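# Pour hazelnuts from bowl into hand-held cup

## Task

On the table are a small bowl holding hazelnuts and an empty cup. Lift the cup and keep it in the air while transferring all the hazelnuts from the bowl into it. Afterwards set both objects down so they stand directly on the table, with the cup right side up; the bowl is allowed to end upside down. It counts as failed if, between the moment the first hazelnut lands in the cup and the moment the last one does, the cup is supported by anything other than the robot, or if either the cup or the bowl is released or drops while there is no surface within a few millimetres below it. A result that stays in place only because the robot is holding it is not accepted. When finished, open the hands and withdraw them.

## Robot and tools

Robot: two arms, left_arm and right_arm, standing on opposite sides of a table. Each ends in an identical five-finger right hand (not mirrored), so every hand number and axis means the same thing on both. The names do not refer to image sides.

World frame (used in all result lines): metres, origin on the table top halfway between the two arm bases, z up, table surface at z = 0, left_arm's base on the +y side. Orientations are printed as quaternions wxyz. Printed hand positions may be a little off, especially at full reach.

Hand point: a spot 0.05 m in front of the palm, where index pad and thumb tip meet in a pinch. Its own axes: +z along the straightened fingers (fingertips 0.06-0.07 m beyond it), +y out of the palm, +x across the palm toward the little finger. On the little-finger side the hand extends 0.08 m; a wrist bracket there sticks out 0.11 m across and 0.03 m past the point along +y and can collide. With the thumb swung in front of the palm, the hand can wrap objects 0.035-0.08 m wide; turn the thumb before reaching the object.

A row is one flat list of 28 numbers, each in [-1, 1], covering both arms even if one stays still: first left_arm dx, dy, dz, rx, ry, rz, then left_gripper little, ring, middle, index, thumb_bend, thumb_turn, force_limit, speed; then the same 14 for right_arm/right_gripper. The six arm numbers are an offset, not a pose: they describe the target relative to the hand point's pose in the most recent result that showed it (before any such result, or for later calls within one reply, relative to where the hand is when the action begins), expressed in the hand point's own axes. Scale: 1.0 = 0.6 m for dx, dy, dz and 180 degrees for the rotation; rx, ry, rz form a single rotation vector. All zeros therefore means go back to that reference pose, not stay still. Each step the commanded pose is clipped to within 100 mm and 16 degrees of the measured one, and motion lags commands by about 0.17 s.

Hand numbers are absolute targets, not offsets. Fingers and thumb_bend: +1 straight, -1 fully curled. thumb_turn: +1 beside the palm, -1 opposite the fingers. A pinch is roughly index -0.22, thumb_bend -0.75, thumb_turn -0.57. force_limit maps -1..+1 to about 0..10 N at the fingertip (0..15 N for the two thumb motors) and only stops closing motion. speed maps -1..+1 to near zero..full (full travel in 0.6 s); close at speed -0.9 or below for gentle grips. A motor only starts when its target changes by at least 0.01; it then locks. To keep a hand unchanged, resend its last eight numbers (or, before any, its hand_measured six values plus hand_force_limit and hand_speed). To grip harder, raise force_limit and send a target further closed than hand_measured; to loosen, send one more open.

Tools:
execute_actions: {"actions": [...], "pictures": bool}. Empty list returns the state. One action {"rows": [[28 numbers], ...], "steps": n} with up to 15 rows and steps 1-15 (default 15, each 1/30 s); every row is measured from the same reference pose, and the last row repeats. A wait {"steps": n} up to 300 counts from the previous result. A refused call moves nothing.
move: {"target": [28 numbers], "speed": m/s 0.002-0.5 (default 0.25; turning up to twice that in rad/s), "stop_force": N 9-40}. Offsets as above; straight-line paths for both arms, ending together, 0.5-10 s long. Paths ignore obstacles and the other arm. With stop_force, an arm stops when its wrist sensor feels that much extra push against its motion, then steps back 2 control steps; use it only with slow speed and without rotating, and omit it when moving away from something pressed on. The result adds a move: line with the ending (done, off_target, moving, held, contact, fault) and limits (paced = pose clipped, held = steps blocked), plus distances from target.
wait: {"seconds": 0-10}, nothing new sent.
zoom_image: {"camera": one of cam_high, cam_low, cam_left_wrist, cam_right_wrist, "region": [x0, y0, x1, y1]} in pixels of the 504x504 image, at most 504x504.
show_instructions: no arguments; shows the reference image pages.
finished_scene: {"scene": number}; ends and grades the scene, irreversible.

Results: per-arm pose and velocities; Wrist force and Wrist torque in each end effector's own axes (noisy, offsets up to about 4 N, saturating near 50 N; force points from a surface back into the arm); hand_measured, hand_stopped_by (moving, target, force, stalled, fault), hand_load_n (positive when pushed open; loads near 0 mean the grip is lost), hand_force_limit, hand_speed; a Hand target line; pose unreachable and HELD when a clearance check altered a command; MOTOR HOT warnings.

Avoid: pressing stiffly past contact (torque fault if a joint exceeds 138 N m for the big joints or 25.7 N m for the wrists, or 150 N external force; the arm then stalls 10 s), the two arms striking or pushing on each other, knocking anything off the table, releasing the cup or bowl in mid-air, setting the cup down mid-transfer, and holding loads long enough to overheat motors (85 °C locks the arm).

Each tool is called after "Emit:" as name([rows], argument=value, ...), one row to a line, values as JSON.

Reference images:

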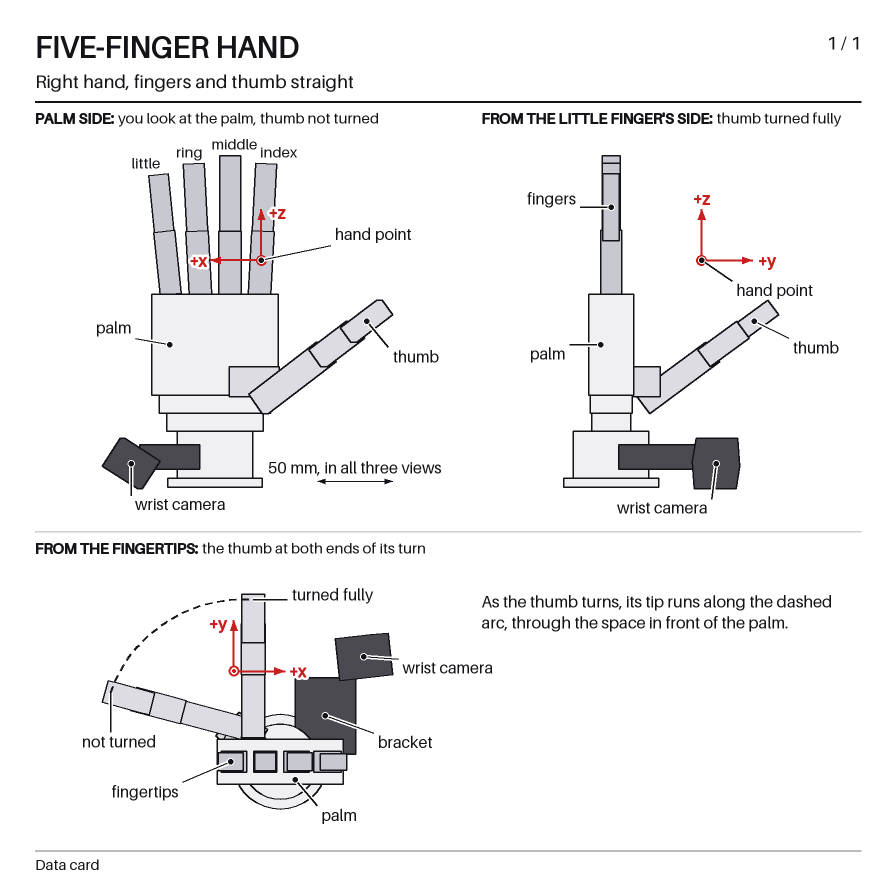

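## Session

Emit:
execute_actions(actions=[])

Scene clock: 0.00 s of 6600.00 s.
left_arm: end_effector_position=(+0.2593, +0.4924, +0.4912) hand_measured=(+1.000, +1.000, +1.000, +1.000, +1.000, +1.000) hand_load_n=(+0.0, +0.0, +0.0, +0.0, +0.0, +0.0) hand_stopped_by=(target, target, target, target, target, target) hand_force_limit=0.00 hand_speed=-0.80 end_effector_quat_wxyz=(+0.025, +0.289, +0.957, -0.001) end_effector_velocity=(+0.000, -0.001, -0.001) end_effector_angular_velocity=(+0.002, +0.002, +0.001) | right_arm: end_effector_position=(+0.0964, -0.2546, +0.4793) hand_measured=(+1.000, +1.000, +1.000, +1.000, +1.000, +1.000) hand_load_n=(+0.0, +0.0, +0.0, +0.0, +0.0, +0.0) hand_stopped_by=(target, target, target, target, target, target) hand_force_limit=0.00 hand_speed=-0.80 end_effector_quat_wxyz=(+0.006, -0.371, +0.929, -0.012) end_effector_velocity=(+0.000, +0.000, -0.000) end_effector_angular_velocity=(-0.000, +0.002, -0.000)
Joint positions: left_arm=[ 0.545 -1.738  1.314  1.953  1.543 -1.881] | right_arm=[-1.166 -1.748  1.353  1.957  1.596 -1.892]
Joint velocities: left_arm=[ 0.     0.002 -0.    -0.     0.    -0.001] | right_arm=[ 0.     0.002  0.     0.    -0.001  0.001]
Wrist force (N, on the end effector, along its own x y z axes, offset not removed): no reading
Wrist torque (N m, same axes, about the end effector's origin, offset not removed): no reading
Hand target (left_arm): +0.259, +0.492, +0.491; +0.025, +0.289, +0.957, -0.001
Hand target (right_arm): +0.096, -0.255, +0.479; +0.006, -0.371, +0.929, -0.012

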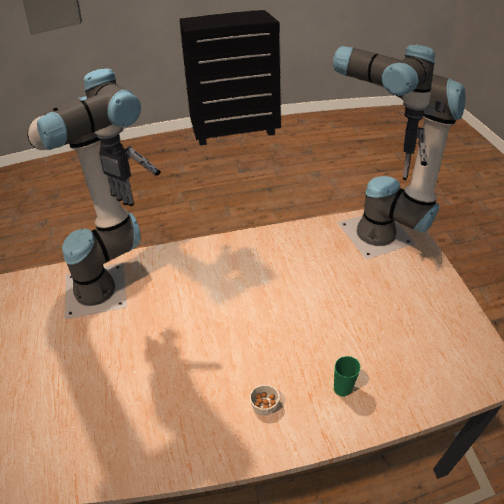

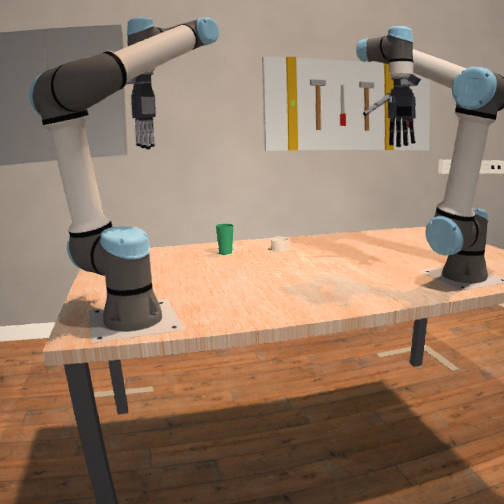

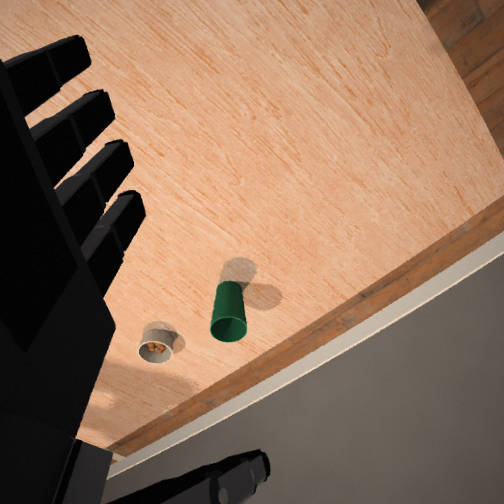

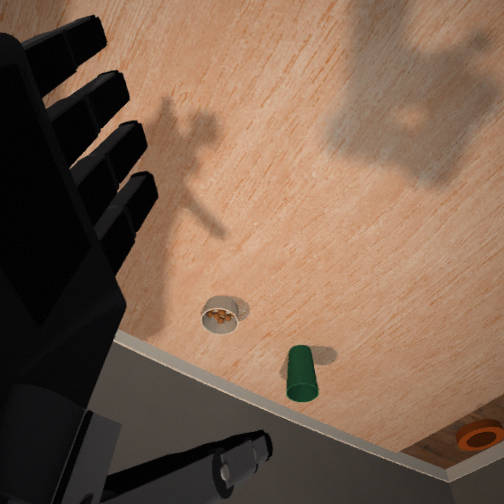

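Emit:
zoom_image(camera="cam_high", region=[220, 330, 400, 440])

Emit:
zoom_image(camera="cam_low", region=[190, 200, 310, 270])

Region (220, 330, 400, 440) of cam_high's 504x504 image, scaled by 2.800, with more detail than that image has.

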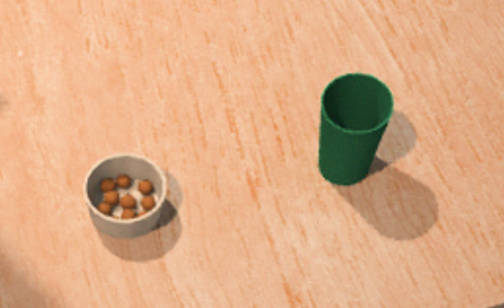

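Region (190, 200, 310, 270) of cam_low's 504x504 image, scaled by 4.200, with more detail than that image has; it fills the top 294 rows of this view, and the rest is white.

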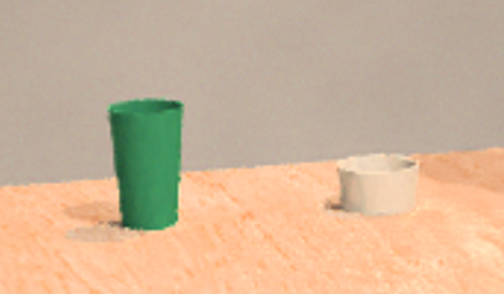

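Emit:
move(target=[-0.583,0.087,0.483,0.517,0.278,-0.518,1,1,1,1,1,-1,0,0, -0.553,-0.444,0.467,-0.556,0.238,0.555,1,1,1,1,1,-1,0,0], speed=0.3)

Scene clock: 64.27 s of 6600.00 s.
left_arm: end_effector_position=(+0.3846, +0.4352, +0.3889) hand_measured=(+1.000, +1.000, +1.000, +1.000, +1.000, -1.000) hand_load_n=(+0.0, +0.0, +0.0, +0.0, +0.0, +0.0) hand_stopped_by=(target, target, target, target, target, target) hand_force_limit=0.00 hand_speed=0.00 end_effector_quat_wxyz=(-0.212, -0.016, +0.947, -0.243) end_effector_velocity=(+0.000, -0.000, -0.000) end_effector_angular_velocity=(-0.000, +0.001, +0.000) | right_arm: end_effector_position=(+0.5260, -0.2235, +0.2077) hand_measured=(+1.000, +1.000, +1.000, +1.000, +1.000, -1.000) hand_load_n=(+0.0, +0.0, +0.0, +0.0, +0.0, +0.0) hand_stopped_by=(target, target, target, target, target, target) hand_force_limit=0.00 hand_speed=0.00 end_effector_quat_wxyz=(-0.491, +0.499, +0.509, +0.502) end_effector_velocity=(+0.002, +0.001, -0.001) end_effector_angular_velocity=(+0.007, +0.006, -0.007)
Joint positions: left_arm=[ 1.118 -1.119  0.979  1.988  2.174 -1.842] | right_arm=[-1.804 -0.873  1.955  1.981  0.198 -1.514]
Joint velocities: left_arm=[-0.     0.001 -0.    -0.     0.001 -0.001] | right_arm=[ 0.002  0.002  0.008  0.024 -0.009 -0.027]
Wrist force (N, on the end effector, along its own x y z axes, offset not removed): left_arm=[-1.5 -1.6 -0.4] | right_arm=[-0.3 -2.0 -1.0]
Wrist torque (N m, same axes, about the end effector's origin, offset not removed): left_arm=[-0.34 0.19 -0.07] | right_arm=[-0.23 -0.04 -0.09]
Hand target (left_arm): +0.385, +0.435, +0.389; -0.212, -0.016, +0.947, -0.243
Hand target (right_arm): +0.526, -0.223, +0.208; +0.491, -0.499, -0.508, -0.502
Off the commanded pose (left_arm): 0.286 m, 88 deg; position and orientation clipped at the last step of the last action.
Off the commanded pose (right_arm): 0.001 m, 0 deg.
After step 90, 56.37 s passed at rest.
move: held (left_arm); limits=paced,held; held on 92 of 147 steps (left_arm), including the last (left_arm)
pose unreachable (left arm): on one or more control steps of this call this arm could not follow its commanded pose, so it was not sent that pose on those steps. On the call's last step it was still not sent that pose. It may still have moved: this result reports where it is.
cause: the commanded pose would bring two parts of the arm too close to each other (joints 4 (wrist 1) to 6 (wrist 3) lie between them).
camera_calibration (this result's frames):
cam_left_wrist: T_world_to_cam=[[-0.000223625, 0.865931, -0.500163, -0.180048], [0.988061, 0.0772494, 0.1333, -0.464205], [0.154066, -0.494161, -0.85561, 0.615503], [0, 0, 0, 1]] pos_world=[0.363794, 0.495926, 0.498456]
cam_right_wrist: T_world_to_cam=[[0.992554, 0.0126869, -0.121145, -0.485713], [-0.0921083, -0.572635, -0.81462, 0.0827829], [-0.0797071, 0.819712, -0.567202, 0.47485], [0, 0, 0, 1]] pos_world=[0.52757, -0.335674, 0.277931]

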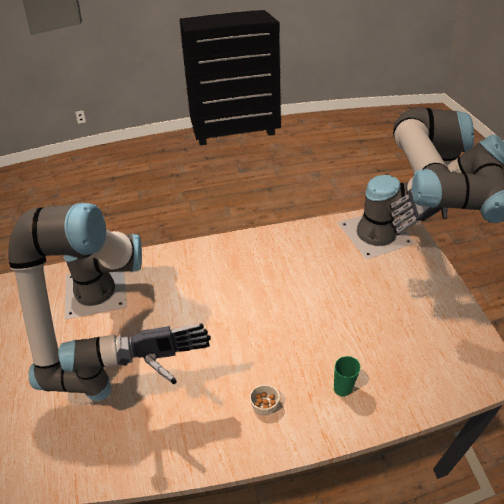

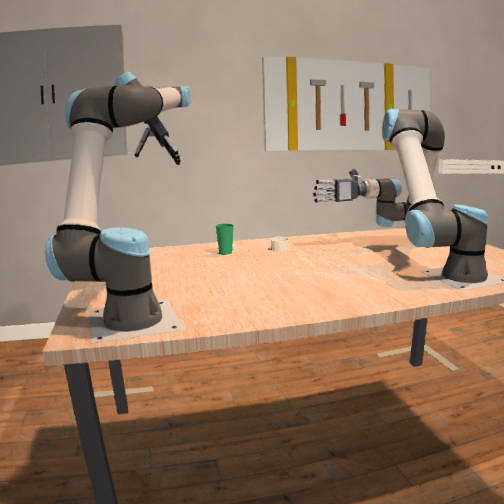

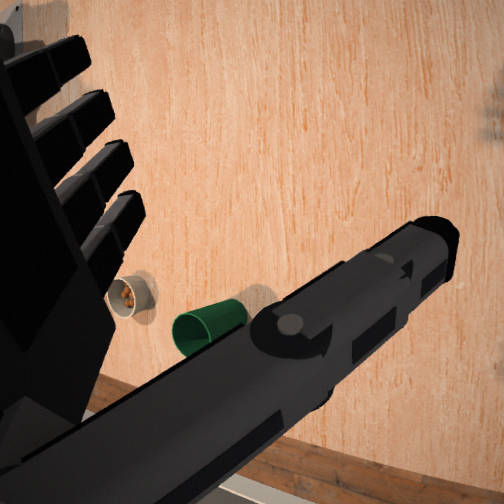

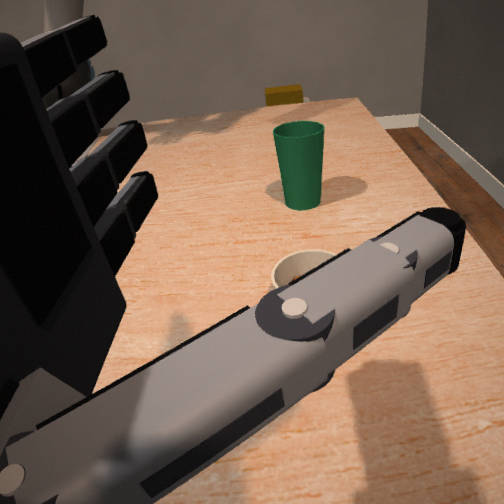

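Emit:
move(target=[0,0,0,0.084,-0.248,-0.706,1,1,1,1,1,-1,0,0, 0.15,0,0,0,-0.5,0,1,1,1,1,1,-1,0,0], speed=0.4)

Emit:
move(target=[0.26,0.094,0.317,0,0.5,0,1,1,1,1,1,-1,0,0, 0,0,0,0,0,0.25,1,1,1,1,1,-1,0,0], speed=0.4)

Emit:
move(target=[0,0,0,0,0,0,1,1,1,1,1,-1,0,0, -0.05,-0.15,0.15,0,0.5,0,1,1,1,1,1,-1,0,0], speed=0.4)

Scene clock: 108.60 s of 6600.00 s.
left_arm: end_effector_position=(+0.3847, +0.4348, +0.3890) hand_measured=(+1.000, +1.000, +1.000, +1.000, +1.000, -1.000) hand_load_n=(+0.0, +0.0, +0.0, +0.0, +0.0, +0.0) hand_stopped_by=(target, target, target, target, target, target) hand_force_limit=0.00 hand_speed=0.00 end_effector_quat_wxyz=(+0.197, +0.301, -0.908, +0.214) end_effector_velocity=(+0.000, +0.000, -0.000) end_effector_angular_velocity=(-0.000, -0.001, -0.001) | right_arm: end_effector_position=(+0.5241, -0.2228, +0.2978) hand_measured=(+1.000, +1.000, +1.000, +1.000, +1.000, -1.000) hand_load_n=(+0.0, +0.0, +0.0, +0.0, +0.0, +0.0) hand_stopped_by=(target, target, target, target, target, target) hand_force_limit=0.00 hand_speed=0.00 end_effector_quat_wxyz=(+0.013, +0.708, +0.707, +0.001) end_effector_velocity=(-0.000, -0.000, +0.000) end_effector_angular_velocity=(-0.001, -0.001, -0.001)
Joint positions: left_arm=[ 1.12  -1.116  0.919  1.837  2.158 -2.512] | right_arm=[-1.225 -0.912  0.787  1.684  1.594  0.381]
Joint velocities: left_arm=[ 0.     0.     0.    -0.     0.     0.002] | right_arm=[ 0.001  0.    -0.001  0.001  0.002  0.001]
Wrist force (N, on the end effector, along its own x y z axes, offset not removed): left_arm=[-1.4 -1.0 0.2] | right_arm=[0.7 0.3 0.4]
Wrist torque (N m, same axes, about the end effector's origin, offset not removed): left_arm=[-0.30 0.09 -0.13] | right_arm=[0.21 -0.21 0.11]
Hand target (left_arm): +0.385, +0.435, +0.389; -0.197, -0.301, +0.908, -0.214
Hand target (right_arm): +0.524, -0.223, +0.298; +0.013, +0.708, +0.707, +0.001
Off the commanded pose (left_arm): 0.000 m, 102 deg; orientation clipped at the last step of the last action.
Off the commanded pose (right_arm): 0.001 m, 0 deg.
After step 90, 37.43 s passed at rest.
move: held (left_arm); limits=paced,held; held on 5 of 117 steps (left_arm), including the last (left_arm)
pose unreachable (left arm): on one or more control steps of this call this arm could not follow its commanded pose, so it was not sent that pose on those steps. On the call's last step it was still not sent that pose. It may still have moved: this result reports where it is.
cause: the commanded pose would bring two parts of the arm too close to each other (joints 4 (wrist 1) to 6 (wrist 3) lie between them).
camera_calibration (this result's frames):
cam_left_wrist: T_world_to_cam=[[-0.518198, 0.789083, -0.329876, -0.0131964], [0.821317, 0.56671, 0.0654092, -0.586562], [0.238557, -0.237038, -0.941755, 0.5046], [0, 0, 0, 1]] pos_world=[0.354539, 0.462433, 0.509223]
cam_right_wrist: T_world_to_cam=[[0.989754, -0.142667, 0.00583082, -0.543909], [-0.120313, -0.811287, 0.572135, -0.294929], [-0.0768942, -0.566974, -0.820139, 0.29011], [0, 0, 0, 1]] pos_world=[0.52516, -0.152385, 0.409841]

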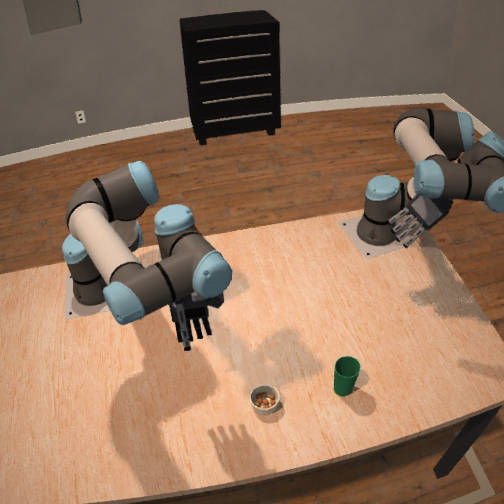

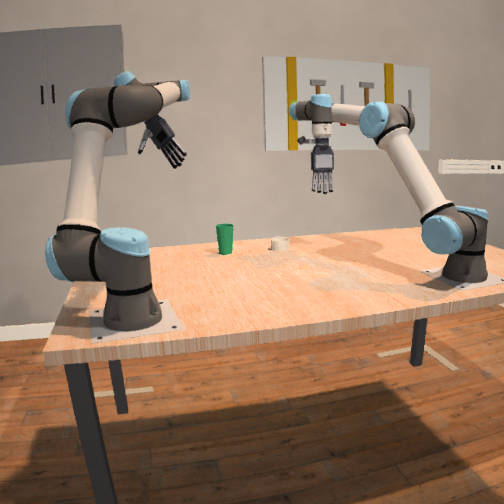

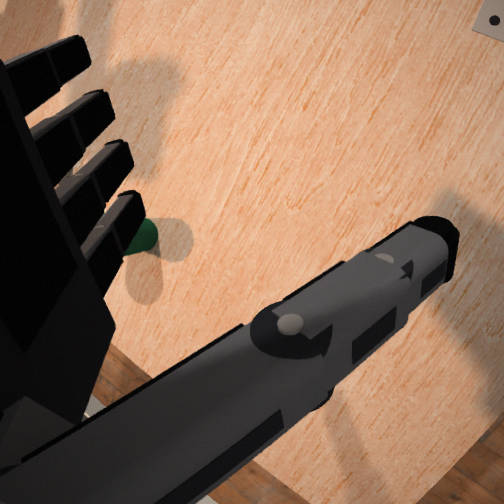

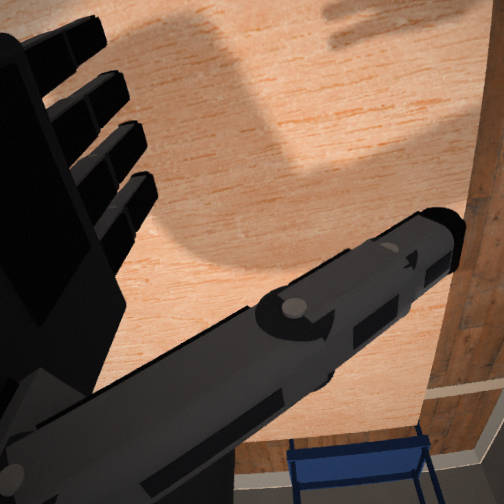

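Scene clock: 111.33 s of 6600.00 s.
left_arm: end_effector_position=(+0.3845, +0.4346, +0.3889) hand_measured=(+1.000, +1.000, +1.000, +1.000, +1.000, -1.000) hand_load_n=(+0.0, +0.0, +0.0, +0.0, +0.0, +0.0) hand_stopped_by=(target, target, target, target, target, target) hand_force_limit=0.00 hand_speed=0.00 end_effector_quat_wxyz=(+0.198, +0.301, -0.908, +0.214) end_effector_velocity=(+0.000, +0.000, -0.001) end_effector_angular_velocity=(+0.001, +0.001, +0.001) | right_arm: end_effector_position=(+0.5242, -0.2228, +0.2980) hand_measured=(+1.000, +1.000, +1.000, +1.000, +1.000, -1.000) hand_load_n=(+0.0, +0.0, +0.0, +0.0, +0.0, +0.0) hand_stopped_by=(target, target, target, target, target, target) hand_force_limit=0.00 hand_speed=0.00 end_effector_quat_wxyz=(+0.012, +0.924, +0.383, +0.006) end_effector_velocity=(+0.001, -0.001, +0.000) end_effector_angular_velocity=(-0.003, +0.002, -0.017)
Joint positions: left_arm=[ 1.12  -1.116  0.92   1.837  2.159 -2.511] | right_arm=[-1.198 -0.694  0.401  1.852  1.595  1.191]
Joint velocities: left_arm=[ 0.001  0.001 -0.    -0.    -0.001 -0.001] | right_arm=[-0.001  0.012 -0.023  0.014  0.002  0.016]
Wrist force (N, on the end effector, along its own x y z axes, offset not removed): left_arm=[-2.6 -0.8 0.3] | right_arm=[0.8 0.8 -0.1]
Wrist torque (N m, same axes, about the end effector's origin, offset not removed): left_arm=[-0.29 0.31 -0.22] | right_arm=[0.24 -0.30 0.11]
Hand target (left_arm): +0.384, +0.435, +0.389; -0.198, -0.301, +0.908, -0.214
Hand target (right_arm): +0.524, -0.223, +0.298; +0.012, +0.924, +0.382, +0.006
Off the commanded pose (left_arm): 0.252 m, 90 deg; position and orientation clipped at the last step of the last action.
Off the commanded pose (right_arm): 0.000 m, 0 deg.
move: held (left_arm); limits=paced,held; held on 70 of 75 steps (left_arm), including the last (left_arm)
pose unreachable (left arm): on one or more control steps of this call this arm could not follow its commanded pose, so it was not sent that pose on those steps. On the call's last step it was still not sent that pose. It may still have moved: this result reports where it is.
cause: the commanded pose would bring two parts of the arm too close to each other (joints 4 (wrist 1) to 6 (wrist 3) lie between them).
camera_calibration (this result's frames):
cam_left_wrist: T_world_to_cam=[[-0.517824, 0.78912, -0.330375, -0.0131033], [0.82191, 0.566038, 0.0637667, -0.585538], [0.237324, -0.238519, -0.941693, 0.505597], [0, 0, 0, 1]] pos_world=[0.354484, 0.462371, 0.509126]
cam_right_wrist: T_world_to_cam=[[0.600652, -0.79945, 0.00984243, -0.487572], [-0.668091, -0.49512, 0.555437, 0.0675093], [-0.439171, -0.3402, -0.8315, 0.534029], [0, 0, 0, 1]] pos_world=[0.572494, -0.174687, 0.411347]

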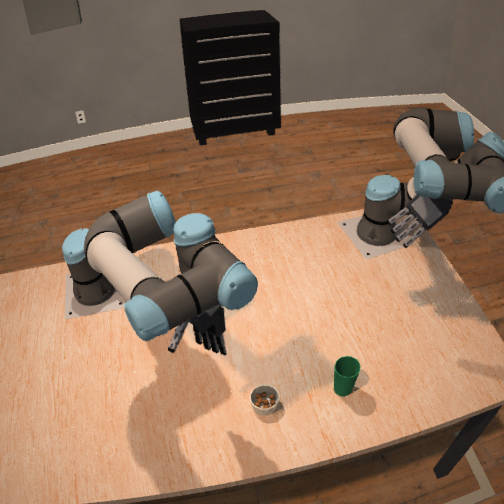

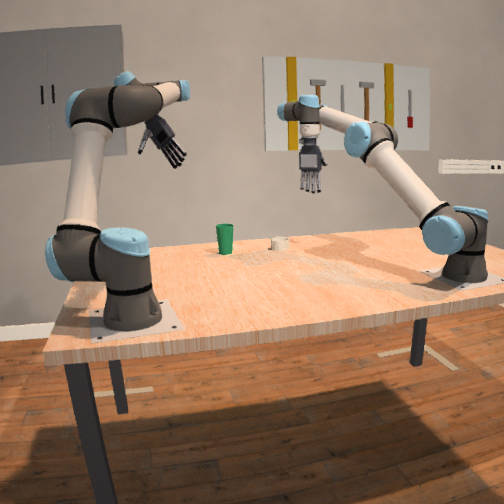

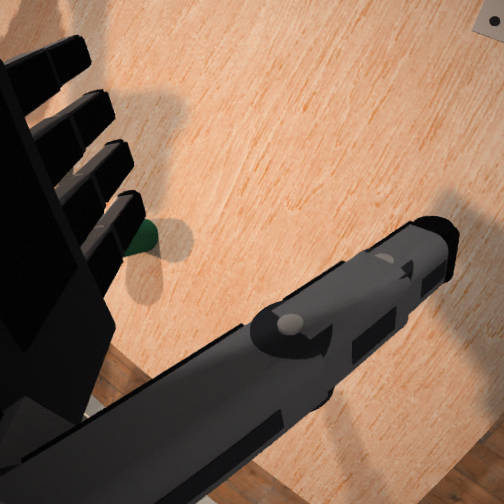

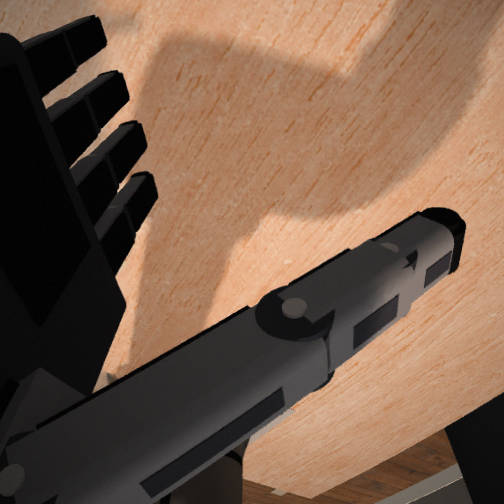

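Scene clock: 114.30 s of 6600.00 s.
left_arm: end_effector_position=(+0.3845, +0.4346, +0.3889) hand_measured=(+1.000, +1.000, +1.000, +1.000, +1.000, -1.000) hand_load_n=(+0.0, +0.0, +0.0, +0.0, +0.0, +0.0) hand_stopped_by=(target, target, target, target, target, target) hand_force_limit=0.00 hand_speed=0.00 end_effector_quat_wxyz=(+0.198, +0.301, -0.908, +0.214) end_effector_velocity=(-0.000, -0.001, +0.000) end_effector_angular_velocity=(-0.002, -0.001, -0.002) | right_arm: end_effector_position=(+0.4413, -0.1816, +0.2047) hand_measured=(+1.000, +1.000, +1.000, +1.000, +1.000, -1.000) hand_load_n=(+0.0, +0.0, +0.0, +0.0, +0.0, +0.0) hand_stopped_by=(target, target, target, target, target, target) hand_force_limit=0.00 hand_speed=0.00 end_effector_quat_wxyz=(-0.261, +0.650, +0.278, +0.657) end_effector_velocity=(+0.001, +0.000, -0.001) end_effector_angular_velocity=(+0.010, -0.011, -0.002)
Joint positions: left_arm=[ 1.12  -1.116  0.92   1.837  2.159 -2.511] | right_arm=[-1.334 -1.645  2.346 -0.701  1.06   1.545]
Joint velocities: left_arm=[-0.001 -0.     0.     0.     0.001  0.002] | right_arm=[ 0.002  0.006  0.009 -0.031  0.004  0.008]
Wrist force (N, on the end effector, along its own x y z axes, offset not removed): left_arm=[-2.7 -0.7 -0.1] | right_arm=[2.7 -0.1 -0.9]
Wrist torque (N m, same axes, about the end effector's origin, offset not removed): left_arm=[-0.25 0.31 -0.21] | right_arm=[0.06 -0.42 0.16]
Hand target (left_arm): +0.384, +0.435, +0.389; -0.198, -0.301, +0.908, -0.214
Hand target (right_arm): +0.441, -0.182, +0.205; -0.261, +0.649, +0.278, +0.658
Off the commanded pose (left_arm): 0.000 m, 0 deg.
Off the commanded pose (right_arm): 0.001 m, 0 deg.
move: done
camera_calibration (this result's frames):
cam_left_wrist: T_world_to_cam=[[-0.517824, 0.78912, -0.330375, -0.0131034], [0.821909, 0.566038, 0.063767, -0.585539], [0.237325, -0.238518, -0.941693, 0.505596], [0, 0, 0, 1]] pos_world=[0.354484, 0.462371, 0.509126]
cam_right_wrist: T_world_to_cam=[[0.711231, -0.693468, -0.11512, -0.407883], [-0.4581, -0.333018, -0.824162, 0.303499], [0.533193, 0.638907, -0.55453, 0.126106], [0, 0, 0, 1]] pos_world=[0.361893, -0.262353, 0.273106]

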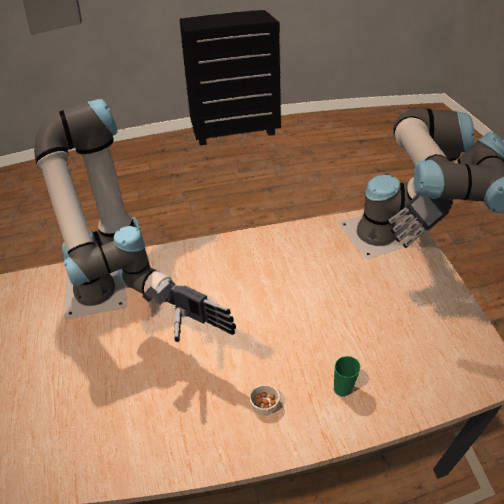

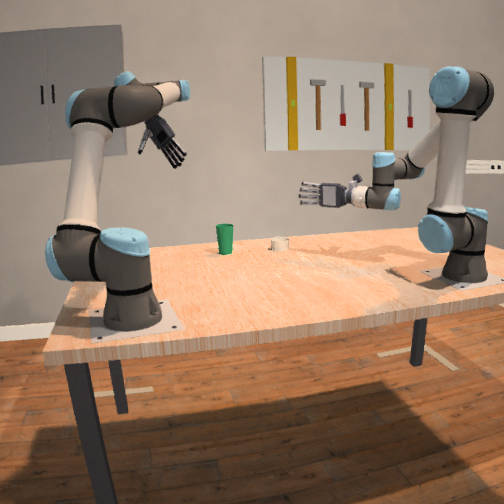

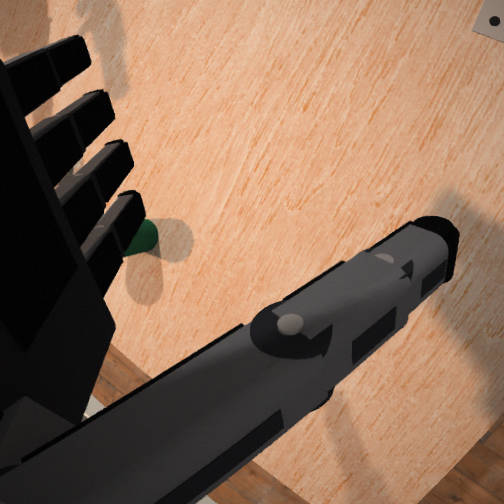

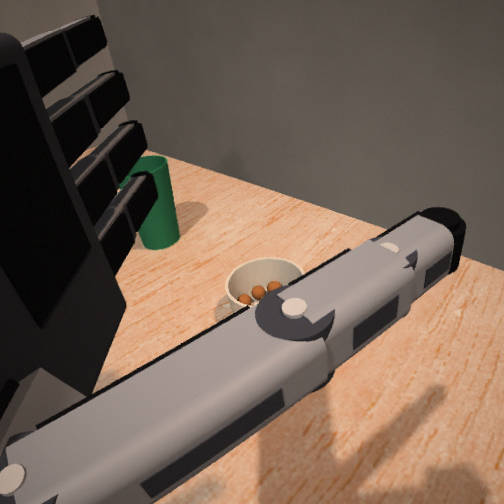

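Emit:
move(target=[0,0,0,-0.091,-0.165,0,1,1,1,1,1,-1,0,0, 0,0,0,0,0,0,1,1,1,1,1,-1,0,0], speed=0.4)

Emit:
move(target=[0.05,-0.2,0.2,0.46,-0.196,0,1,1,1,1,1,-1,0,0, 0,0,0,0,0,0,1,1,1,1,1,-1,0,0], speed=0.4)

Scene clock: 131.97 s of 6600.00 s.
left_arm: end_effector_position=(+0.3843, +0.4344, +0.3888) hand_measured=(+1.000, +1.000, +1.000, +1.000, +1.000, -1.000) hand_load_n=(+0.0, +0.0, +0.0, +0.0, +0.0, +0.0) hand_stopped_by=(target, target, target, target, target, target) hand_force_limit=0.00 hand_speed=0.00 end_effector_quat_wxyz=(+0.000, +0.315, -0.949, +0.001) end_effector_velocity=(-0.000, +0.001, +0.000) end_effector_angular_velocity=(+0.012, -0.007, +0.003) | right_arm: end_effector_position=(+0.4413, -0.1816, +0.2047) hand_measured=(+1.000, +1.000, +1.000, +1.000, +1.000, -1.000) hand_load_n=(+0.0, +0.0, +0.0, +0.0, +0.0, +0.0) hand_stopped_by=(target, target, target, target, target, target) hand_force_limit=0.00 hand_speed=0.00 end_effector_quat_wxyz=(-0.261, +0.650, +0.278, +0.657) end_effector_velocity=(+0.000, -0.000, -0.000) end_effector_angular_velocity=(+0.000, +0.001, -0.000)
Joint positions: left_arm=[ 0.791 -1.205  0.999  1.775  1.573 -2.861] | right_arm=[-1.334 -1.645  2.346 -0.701  1.06   1.545]
Joint velocities: left_arm=[-0.007 -0.004  0.006 -0.001 -0.014 -0.01 ] | right_arm=[-0.  0.  0. -0. -0.  0.]
Wrist force (N, on the end effector, along its own x y z axes, offset not removed): left_arm=[-1.6 -1.4 -0.1] | right_arm=[0.9 0.0 -1.6]
Wrist torque (N m, same axes, about the end effector's origin, offset not removed): left_arm=[-0.35 0.20 -0.13] | right_arm=[0.14 -0.27 0.16]
Hand target (left_arm): +0.384, +0.434, +0.389; +0.000, -0.315, +0.949, -0.001
Hand target (right_arm): +0.441, -0.182, +0.205; -0.261, +0.650, +0.278, +0.657
Off the commanded pose (left_arm): 0.000 m, 0 deg.
Off the commanded pose (right_arm): 0.000 m, 0 deg.
After step 90, 13.27 s passed at rest.
move: done
camera_calibration (this result's frames):
cam_left_wrist: T_world_to_cam=[[-0.47734, 0.878702, 0.00544307, -0.198104], [0.747094, 0.40257, 0.52895, -0.666438], [0.462598, 0.256555, -0.848636, 0.167652], [0, 0, 0, 1]] pos_world=[0.325773, 0.39935, 0.495866]
cam_right_wrist: T_world_to_cam=[[0.711232, -0.693467, -0.11512, -0.407882], [-0.458098, -0.333016, -0.824164, 0.303498], [0.533194, 0.638908, -0.554528, 0.126105], [0, 0, 0, 1]] pos_world=[0.361892, -0.262353, 0.273105]

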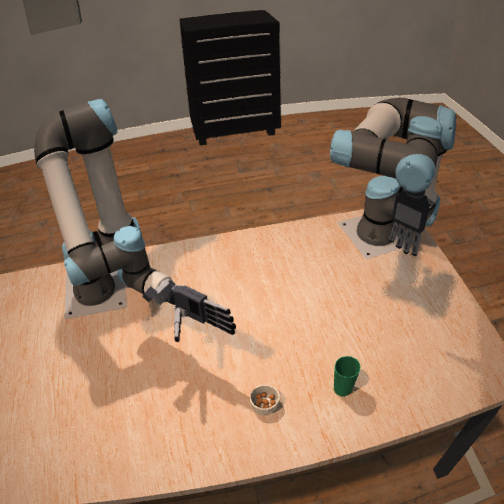

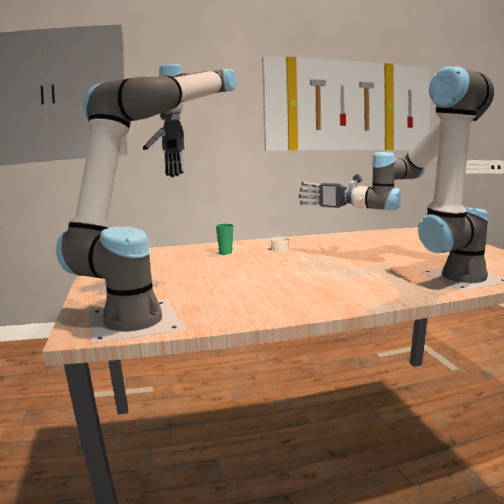

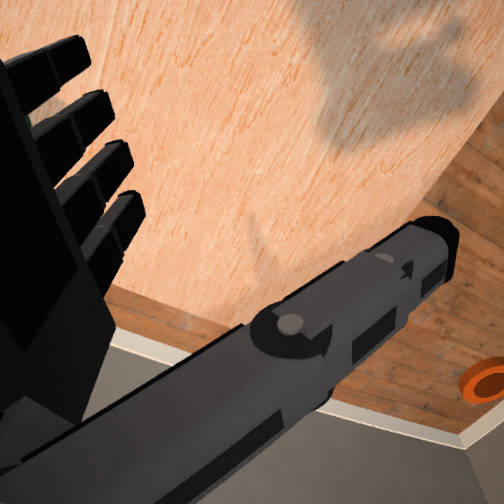

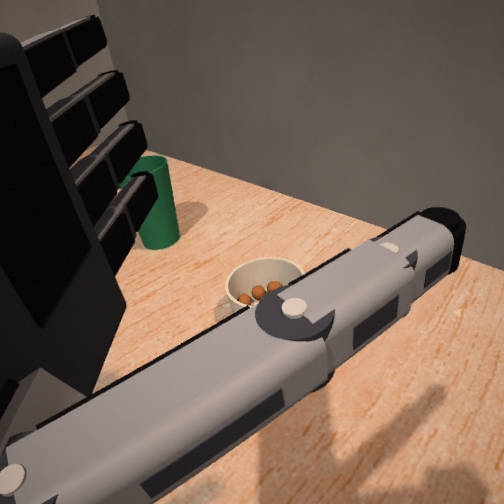

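Scene clock: 134.70 s of 6600.00 s.
left_arm: end_effector_position=(+0.4316, +0.3200, +0.2696) hand_measured=(+1.000, +1.000, +1.000, +1.000, +1.000, -1.000) hand_load_n=(+0.0, +0.0, +0.0, +0.0, +0.0, +0.0) hand_stopped_by=(target, target, target, target, target, target) hand_force_limit=0.00 hand_speed=0.00 end_effector_quat_wxyz=(+0.466, -0.223, +0.671, -0.531) end_effector_velocity=(+0.001, -0.001, -0.001) end_effector_angular_velocity=(-0.004, -0.013, -0.000) | right_arm: end_effector_position=(+0.4413, -0.1816, +0.2047) hand_measured=(+1.000, +1.000, +1.000, +1.000, +1.000, -1.000) hand_load_n=(+0.0, +0.0, +0.0, +0.0, +0.0, +0.0) hand_stopped_by=(target, target, target, target, target, target) hand_force_limit=0.00 hand_speed=0.00 end_effector_quat_wxyz=(-0.261, +0.650, +0.278, +0.657) end_effector_velocity=(+0.000, -0.000, +0.001) end_effector_angular_velocity=(-0.000, -0.002, -0.001)
Joint positions: left_arm=[ 0.379 -1.922  2.31  -0.388  1.039 -2.743] | right_arm=[-1.334 -1.645  2.346 -0.701  1.06   1.545]
Joint velocities: left_arm=[-0.002  0.003  0.01  -0.029 -0.002  0.011] | right_arm=[-0.001 -0.001  0.     0.     0.    -0.001]
Wrist force (N, on the end effector, along its own x y z axes, offset not removed): left_arm=[-1.3 -1.8 0.0] | right_arm=[1.9 1.0 -1.4]
Wrist torque (N m, same axes, about the end effector's origin, offset not removed): left_arm=[-0.46 0.10 -0.09] | right_arm=[0.20 -0.34 0.17]
Hand target (left_arm): +0.432, +0.320, +0.270; +0.467, -0.223, +0.671, -0.532
Hand target (right_arm): +0.441, -0.182, +0.205; -0.261, +0.650, +0.278, +0.657
Off the commanded pose (left_arm): 0.001 m, 0 deg.
Off the commanded pose (right_arm): 0.000 m, 0 deg.
move: done
camera_calibration (this result's frames):
cam_left_wrist: T_world_to_cam=[[0.25378, 0.449175, -0.856643, -0.0200337], [-0.0908498, 0.892791, 0.441214, -0.364236], [0.962986, -0.0341454, 0.26738, -0.349813], [0, 0, 0, 1]] pos_world=[0.308858, 0.322241, 0.237077]
cam_right_wrist: T_world_to_cam=[[0.711231, -0.693467, -0.11512, -0.407882], [-0.458098, -0.333016, -0.824164, 0.303498], [0.533194, 0.638908, -0.554528, 0.126105], [0, 0, 0, 1]] pos_world=[0.361892, -0.262353, 0.273106]

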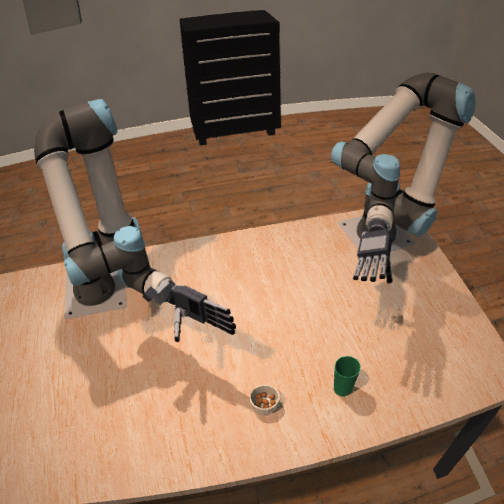

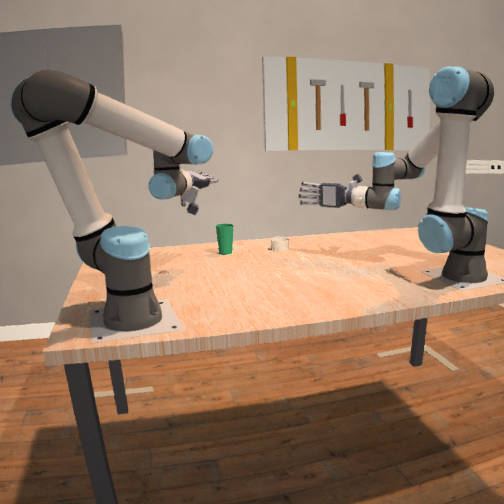

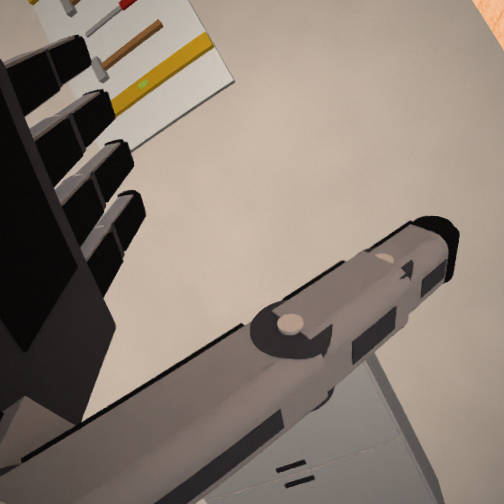

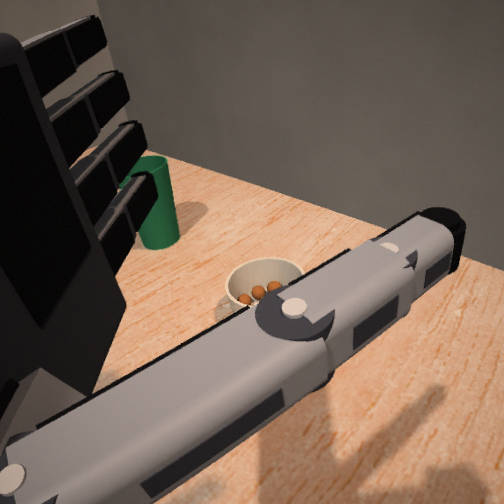

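Emit:
move(target=[0,0,0,0,0,-0.627,1,1,1,1,1,-1,0,0, -0.21,0,0,0,0,0.008,1,1,1,1,1,-1,0,0], speed=0.4)

Emit:
move(target=[-0.3,0,0,0,0,0,1,1,1,1,1,-1,0,0, 0,0,0,0,0,0,1,1,1,1,1,-1,0,0], speed=0.3)

Scene clock: 145.40 s of 6600.00 s.
left_arm: end_effector_position=(+0.4317, +0.3203, +0.2699) hand_measured=(+1.000, +1.000, +1.000, +1.000, +1.000, -1.000) hand_load_n=(+0.0, +0.0, +0.0, +0.0, +0.0, +0.0) hand_stopped_by=(target, target, target, target, target, target) hand_force_limit=0.00 hand_speed=0.00 end_effector_quat_wxyz=(+0.184, +0.682, -0.186, +0.683) end_effector_velocity=(-0.000, -0.000, +0.000) end_effector_angular_velocity=(-0.013, +0.006, -0.003) | right_arm: end_effector_position=(+0.4437, -0.1837, +0.0790) hand_measured=(+1.000, +1.000, +1.000, +1.000, +1.000, -1.000) hand_load_n=(+0.0, +0.0, +0.0, +0.0, +0.0, +0.0) hand_stopped_by=(target, target, target, target, target, target) hand_force_limit=0.00 hand_speed=0.00 end_effector_quat_wxyz=(-0.269, +0.653, +0.270, +0.654) end_effector_velocity=(-0.000, +0.001, -0.001) end_effector_angular_velocity=(+0.001, +0.000, +0.003)
Joint positions: left_arm=[ 0.846 -1.821  2.28  -0.458  1.506 -4.709] | right_arm=[-1.346 -1.291  2.465 -1.174  1.048  1.57 ]
Joint velocities: left_arm=[ 0.003  0.002  0.001 -0.005  0.005 -0.014] | right_arm=[ 0.     0.004  0.    -0.004 -0.003  0.001]
Wrist force (N, on the end effector, along its own x y z axes, offset not removed): left_arm=[-2.7 -0.8 0.6] | right_arm=[0.4 -0.2 0.6]
Wrist torque (N m, same axes, about the end effector's origin, offset not removed): left_arm=[-0.29 0.30 -0.23] | right_arm=[-0.02 -0.08 0.08]
Hand target (left_arm): +0.432, +0.320, +0.270; +0.185, +0.682, -0.186, +0.682
Hand target (right_arm): +0.444, -0.184, +0.079; -0.269, +0.653, +0.270, +0.654
Off the commanded pose (left_arm): 0.000 m, 0 deg.
Off the commanded pose (right_arm): 0.000 m, 0 deg.
After step 90, 4.60 s passed at rest.
move: done
camera_calibration (this result's frames):
cam_left_wrist: T_world_to_cam=[[-0.506531, -0.849901, -0.14524, 0.532341], [-0.393446, 0.377724, -0.838167, 0.27632], [0.76722, -0.367414, -0.52572, 0.055325], [0, 0, 0, 1]] pos_world=[0.335918, 0.368392, 0.338005]
cam_right_wrist: T_world_to_cam=[[0.708976, -0.691188, -0.140043, -0.42218], [-0.472686, -0.318362, -0.821714, 0.209297], [0.523374, 0.648772, -0.552426, 0.0624539], [0, 0, 0, 1]] pos_world=[0.365561, -0.265692, 0.14736]

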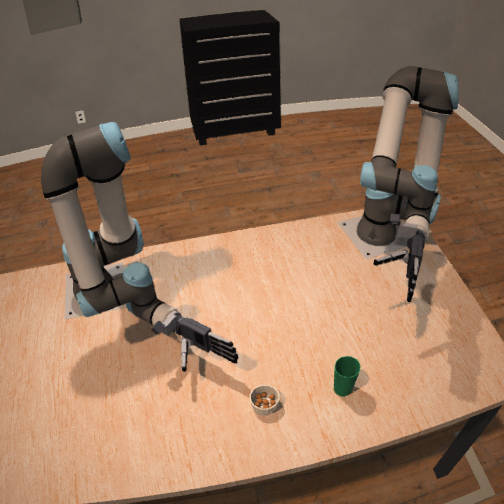

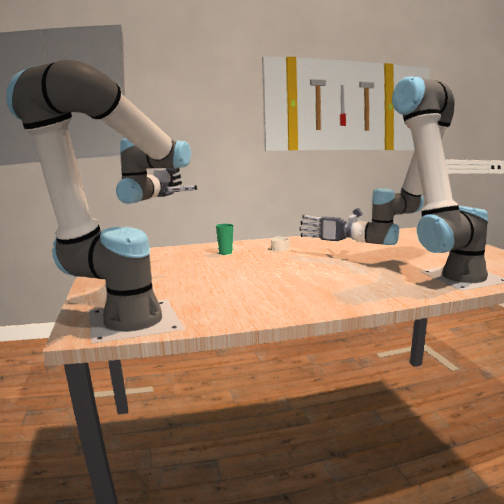

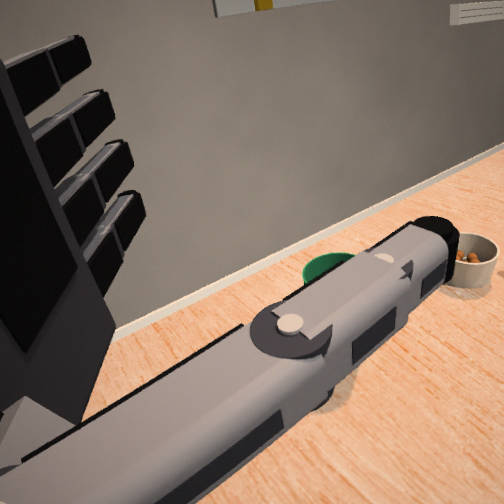

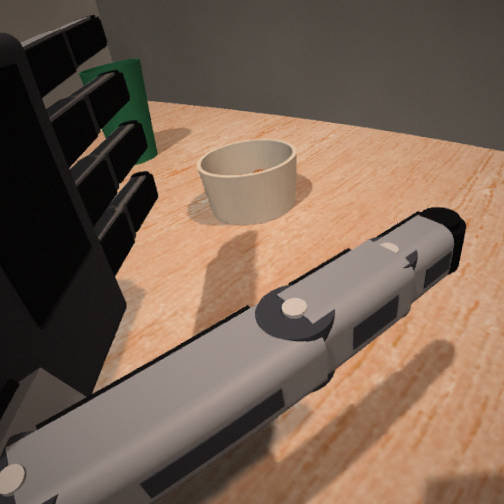

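Scene clock: 146.73 s of 6600.00 s.
left_arm: end_effector_position=(+0.4317, +0.3212, +0.0900) hand_measured=(+1.000, +1.000, +1.000, +1.000, +1.000, -1.000) hand_load_n=(+0.0, +0.0, +0.0, +0.0, +0.0, +0.0) hand_stopped_by=(target, target, target, target, target, target) hand_force_limit=0.00 hand_speed=0.00 end_effector_quat_wxyz=(+0.184, +0.683, -0.186, +0.682) end_effector_velocity=(+0.001, -0.001, -0.001) end_effector_angular_velocity=(-0.004, -0.008, -0.001) | right_arm: end_effector_position=(+0.4437, -0.1837, +0.0790) hand_measured=(+1.000, +1.000, +1.000, +1.000, +1.000, -1.000) hand_load_n=(+0.0, +0.0, +0.0, +0.0, +0.0, +0.0) hand_stopped_by=(target, target, target, target, target, target) hand_force_limit=0.00 hand_speed=0.00 end_effector_quat_wxyz=(-0.269, +0.653, +0.270, +0.654) end_effector_velocity=(-0.000, +0.000, +0.000) end_effector_angular_velocity=(+0.001, +0.000, -0.000)
Joint positions: left_arm=[ 0.849 -1.368  2.516 -1.147  1.509 -4.709] | right_arm=[-1.346 -1.291  2.465 -1.174  1.048  1.57 ]
Joint velocities: left_arm=[ 0.     0.014  0.001 -0.025  0.001  0.001] | right_arm=[ 0.001 -0.001  0.    -0.     0.001  0.001]
Wrist force (N, on the end effector, along its own x y z axes, offset not removed): left_arm=[-2.5 -0.9 -0.2] | right_arm=[2.8 -0.8 -0.2]
Wrist torque (N m, same axes, about the end effector's origin, offset not removed): left_arm=[-0.23 0.31 -0.17] | right_arm=[-0.17 -0.41 0.14]
Hand target (left_arm): +0.432, +0.321, +0.090; +0.184, +0.682, -0.186, +0.683
Hand target (right_arm): +0.444, -0.184, +0.079; -0.269, +0.653, +0.270, +0.654
Off the commanded pose (left_arm): 0.000 m, 0 deg.
Off the commanded pose (right_arm): 0.000 m, 0 deg.
move: done
camera_calibration (this result's frames):
cam_left_wrist: T_world_to_cam=[[-0.506567, -0.849853, -0.145391, 0.507009], [-0.394046, 0.378185, -0.837678, 0.125241], [0.766888, -0.36705, -0.526457, -0.0388706], [0, 0, 0, 1]] pos_world=[0.335994, 0.369252, 0.158162]
cam_right_wrist: T_world_to_cam=[[0.708973, -0.691188, -0.140063, -0.422175], [-0.472707, -0.31836, -0.821702, 0.209295], [0.52336, 0.648773, -0.552438, 0.0624607], [0, 0, 0, 1]] pos_world=[0.365557, -0.265694, 0.147353]

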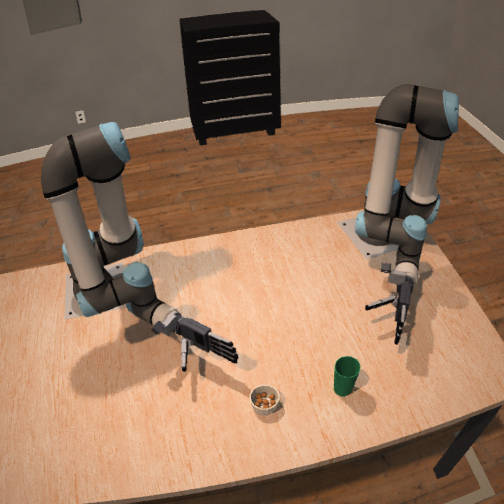

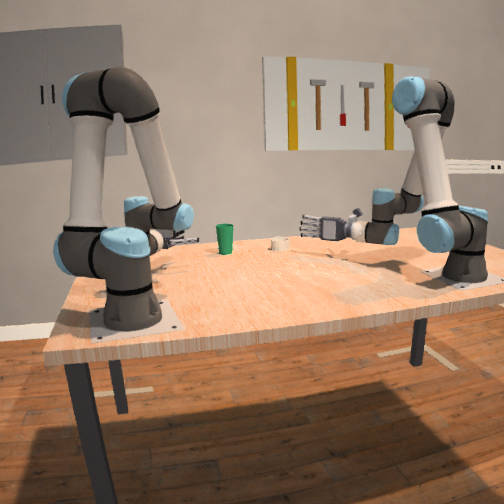

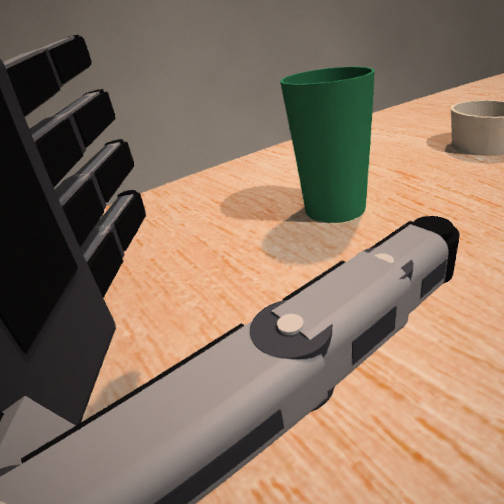

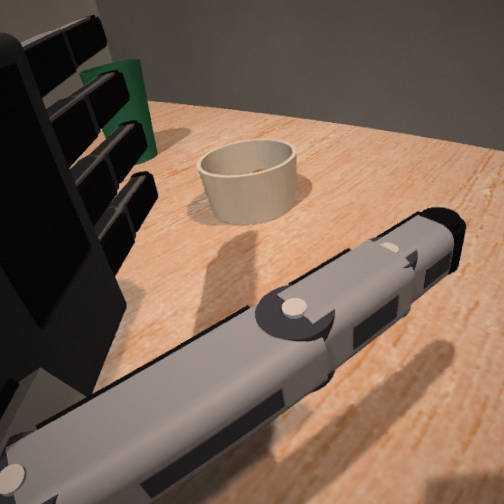

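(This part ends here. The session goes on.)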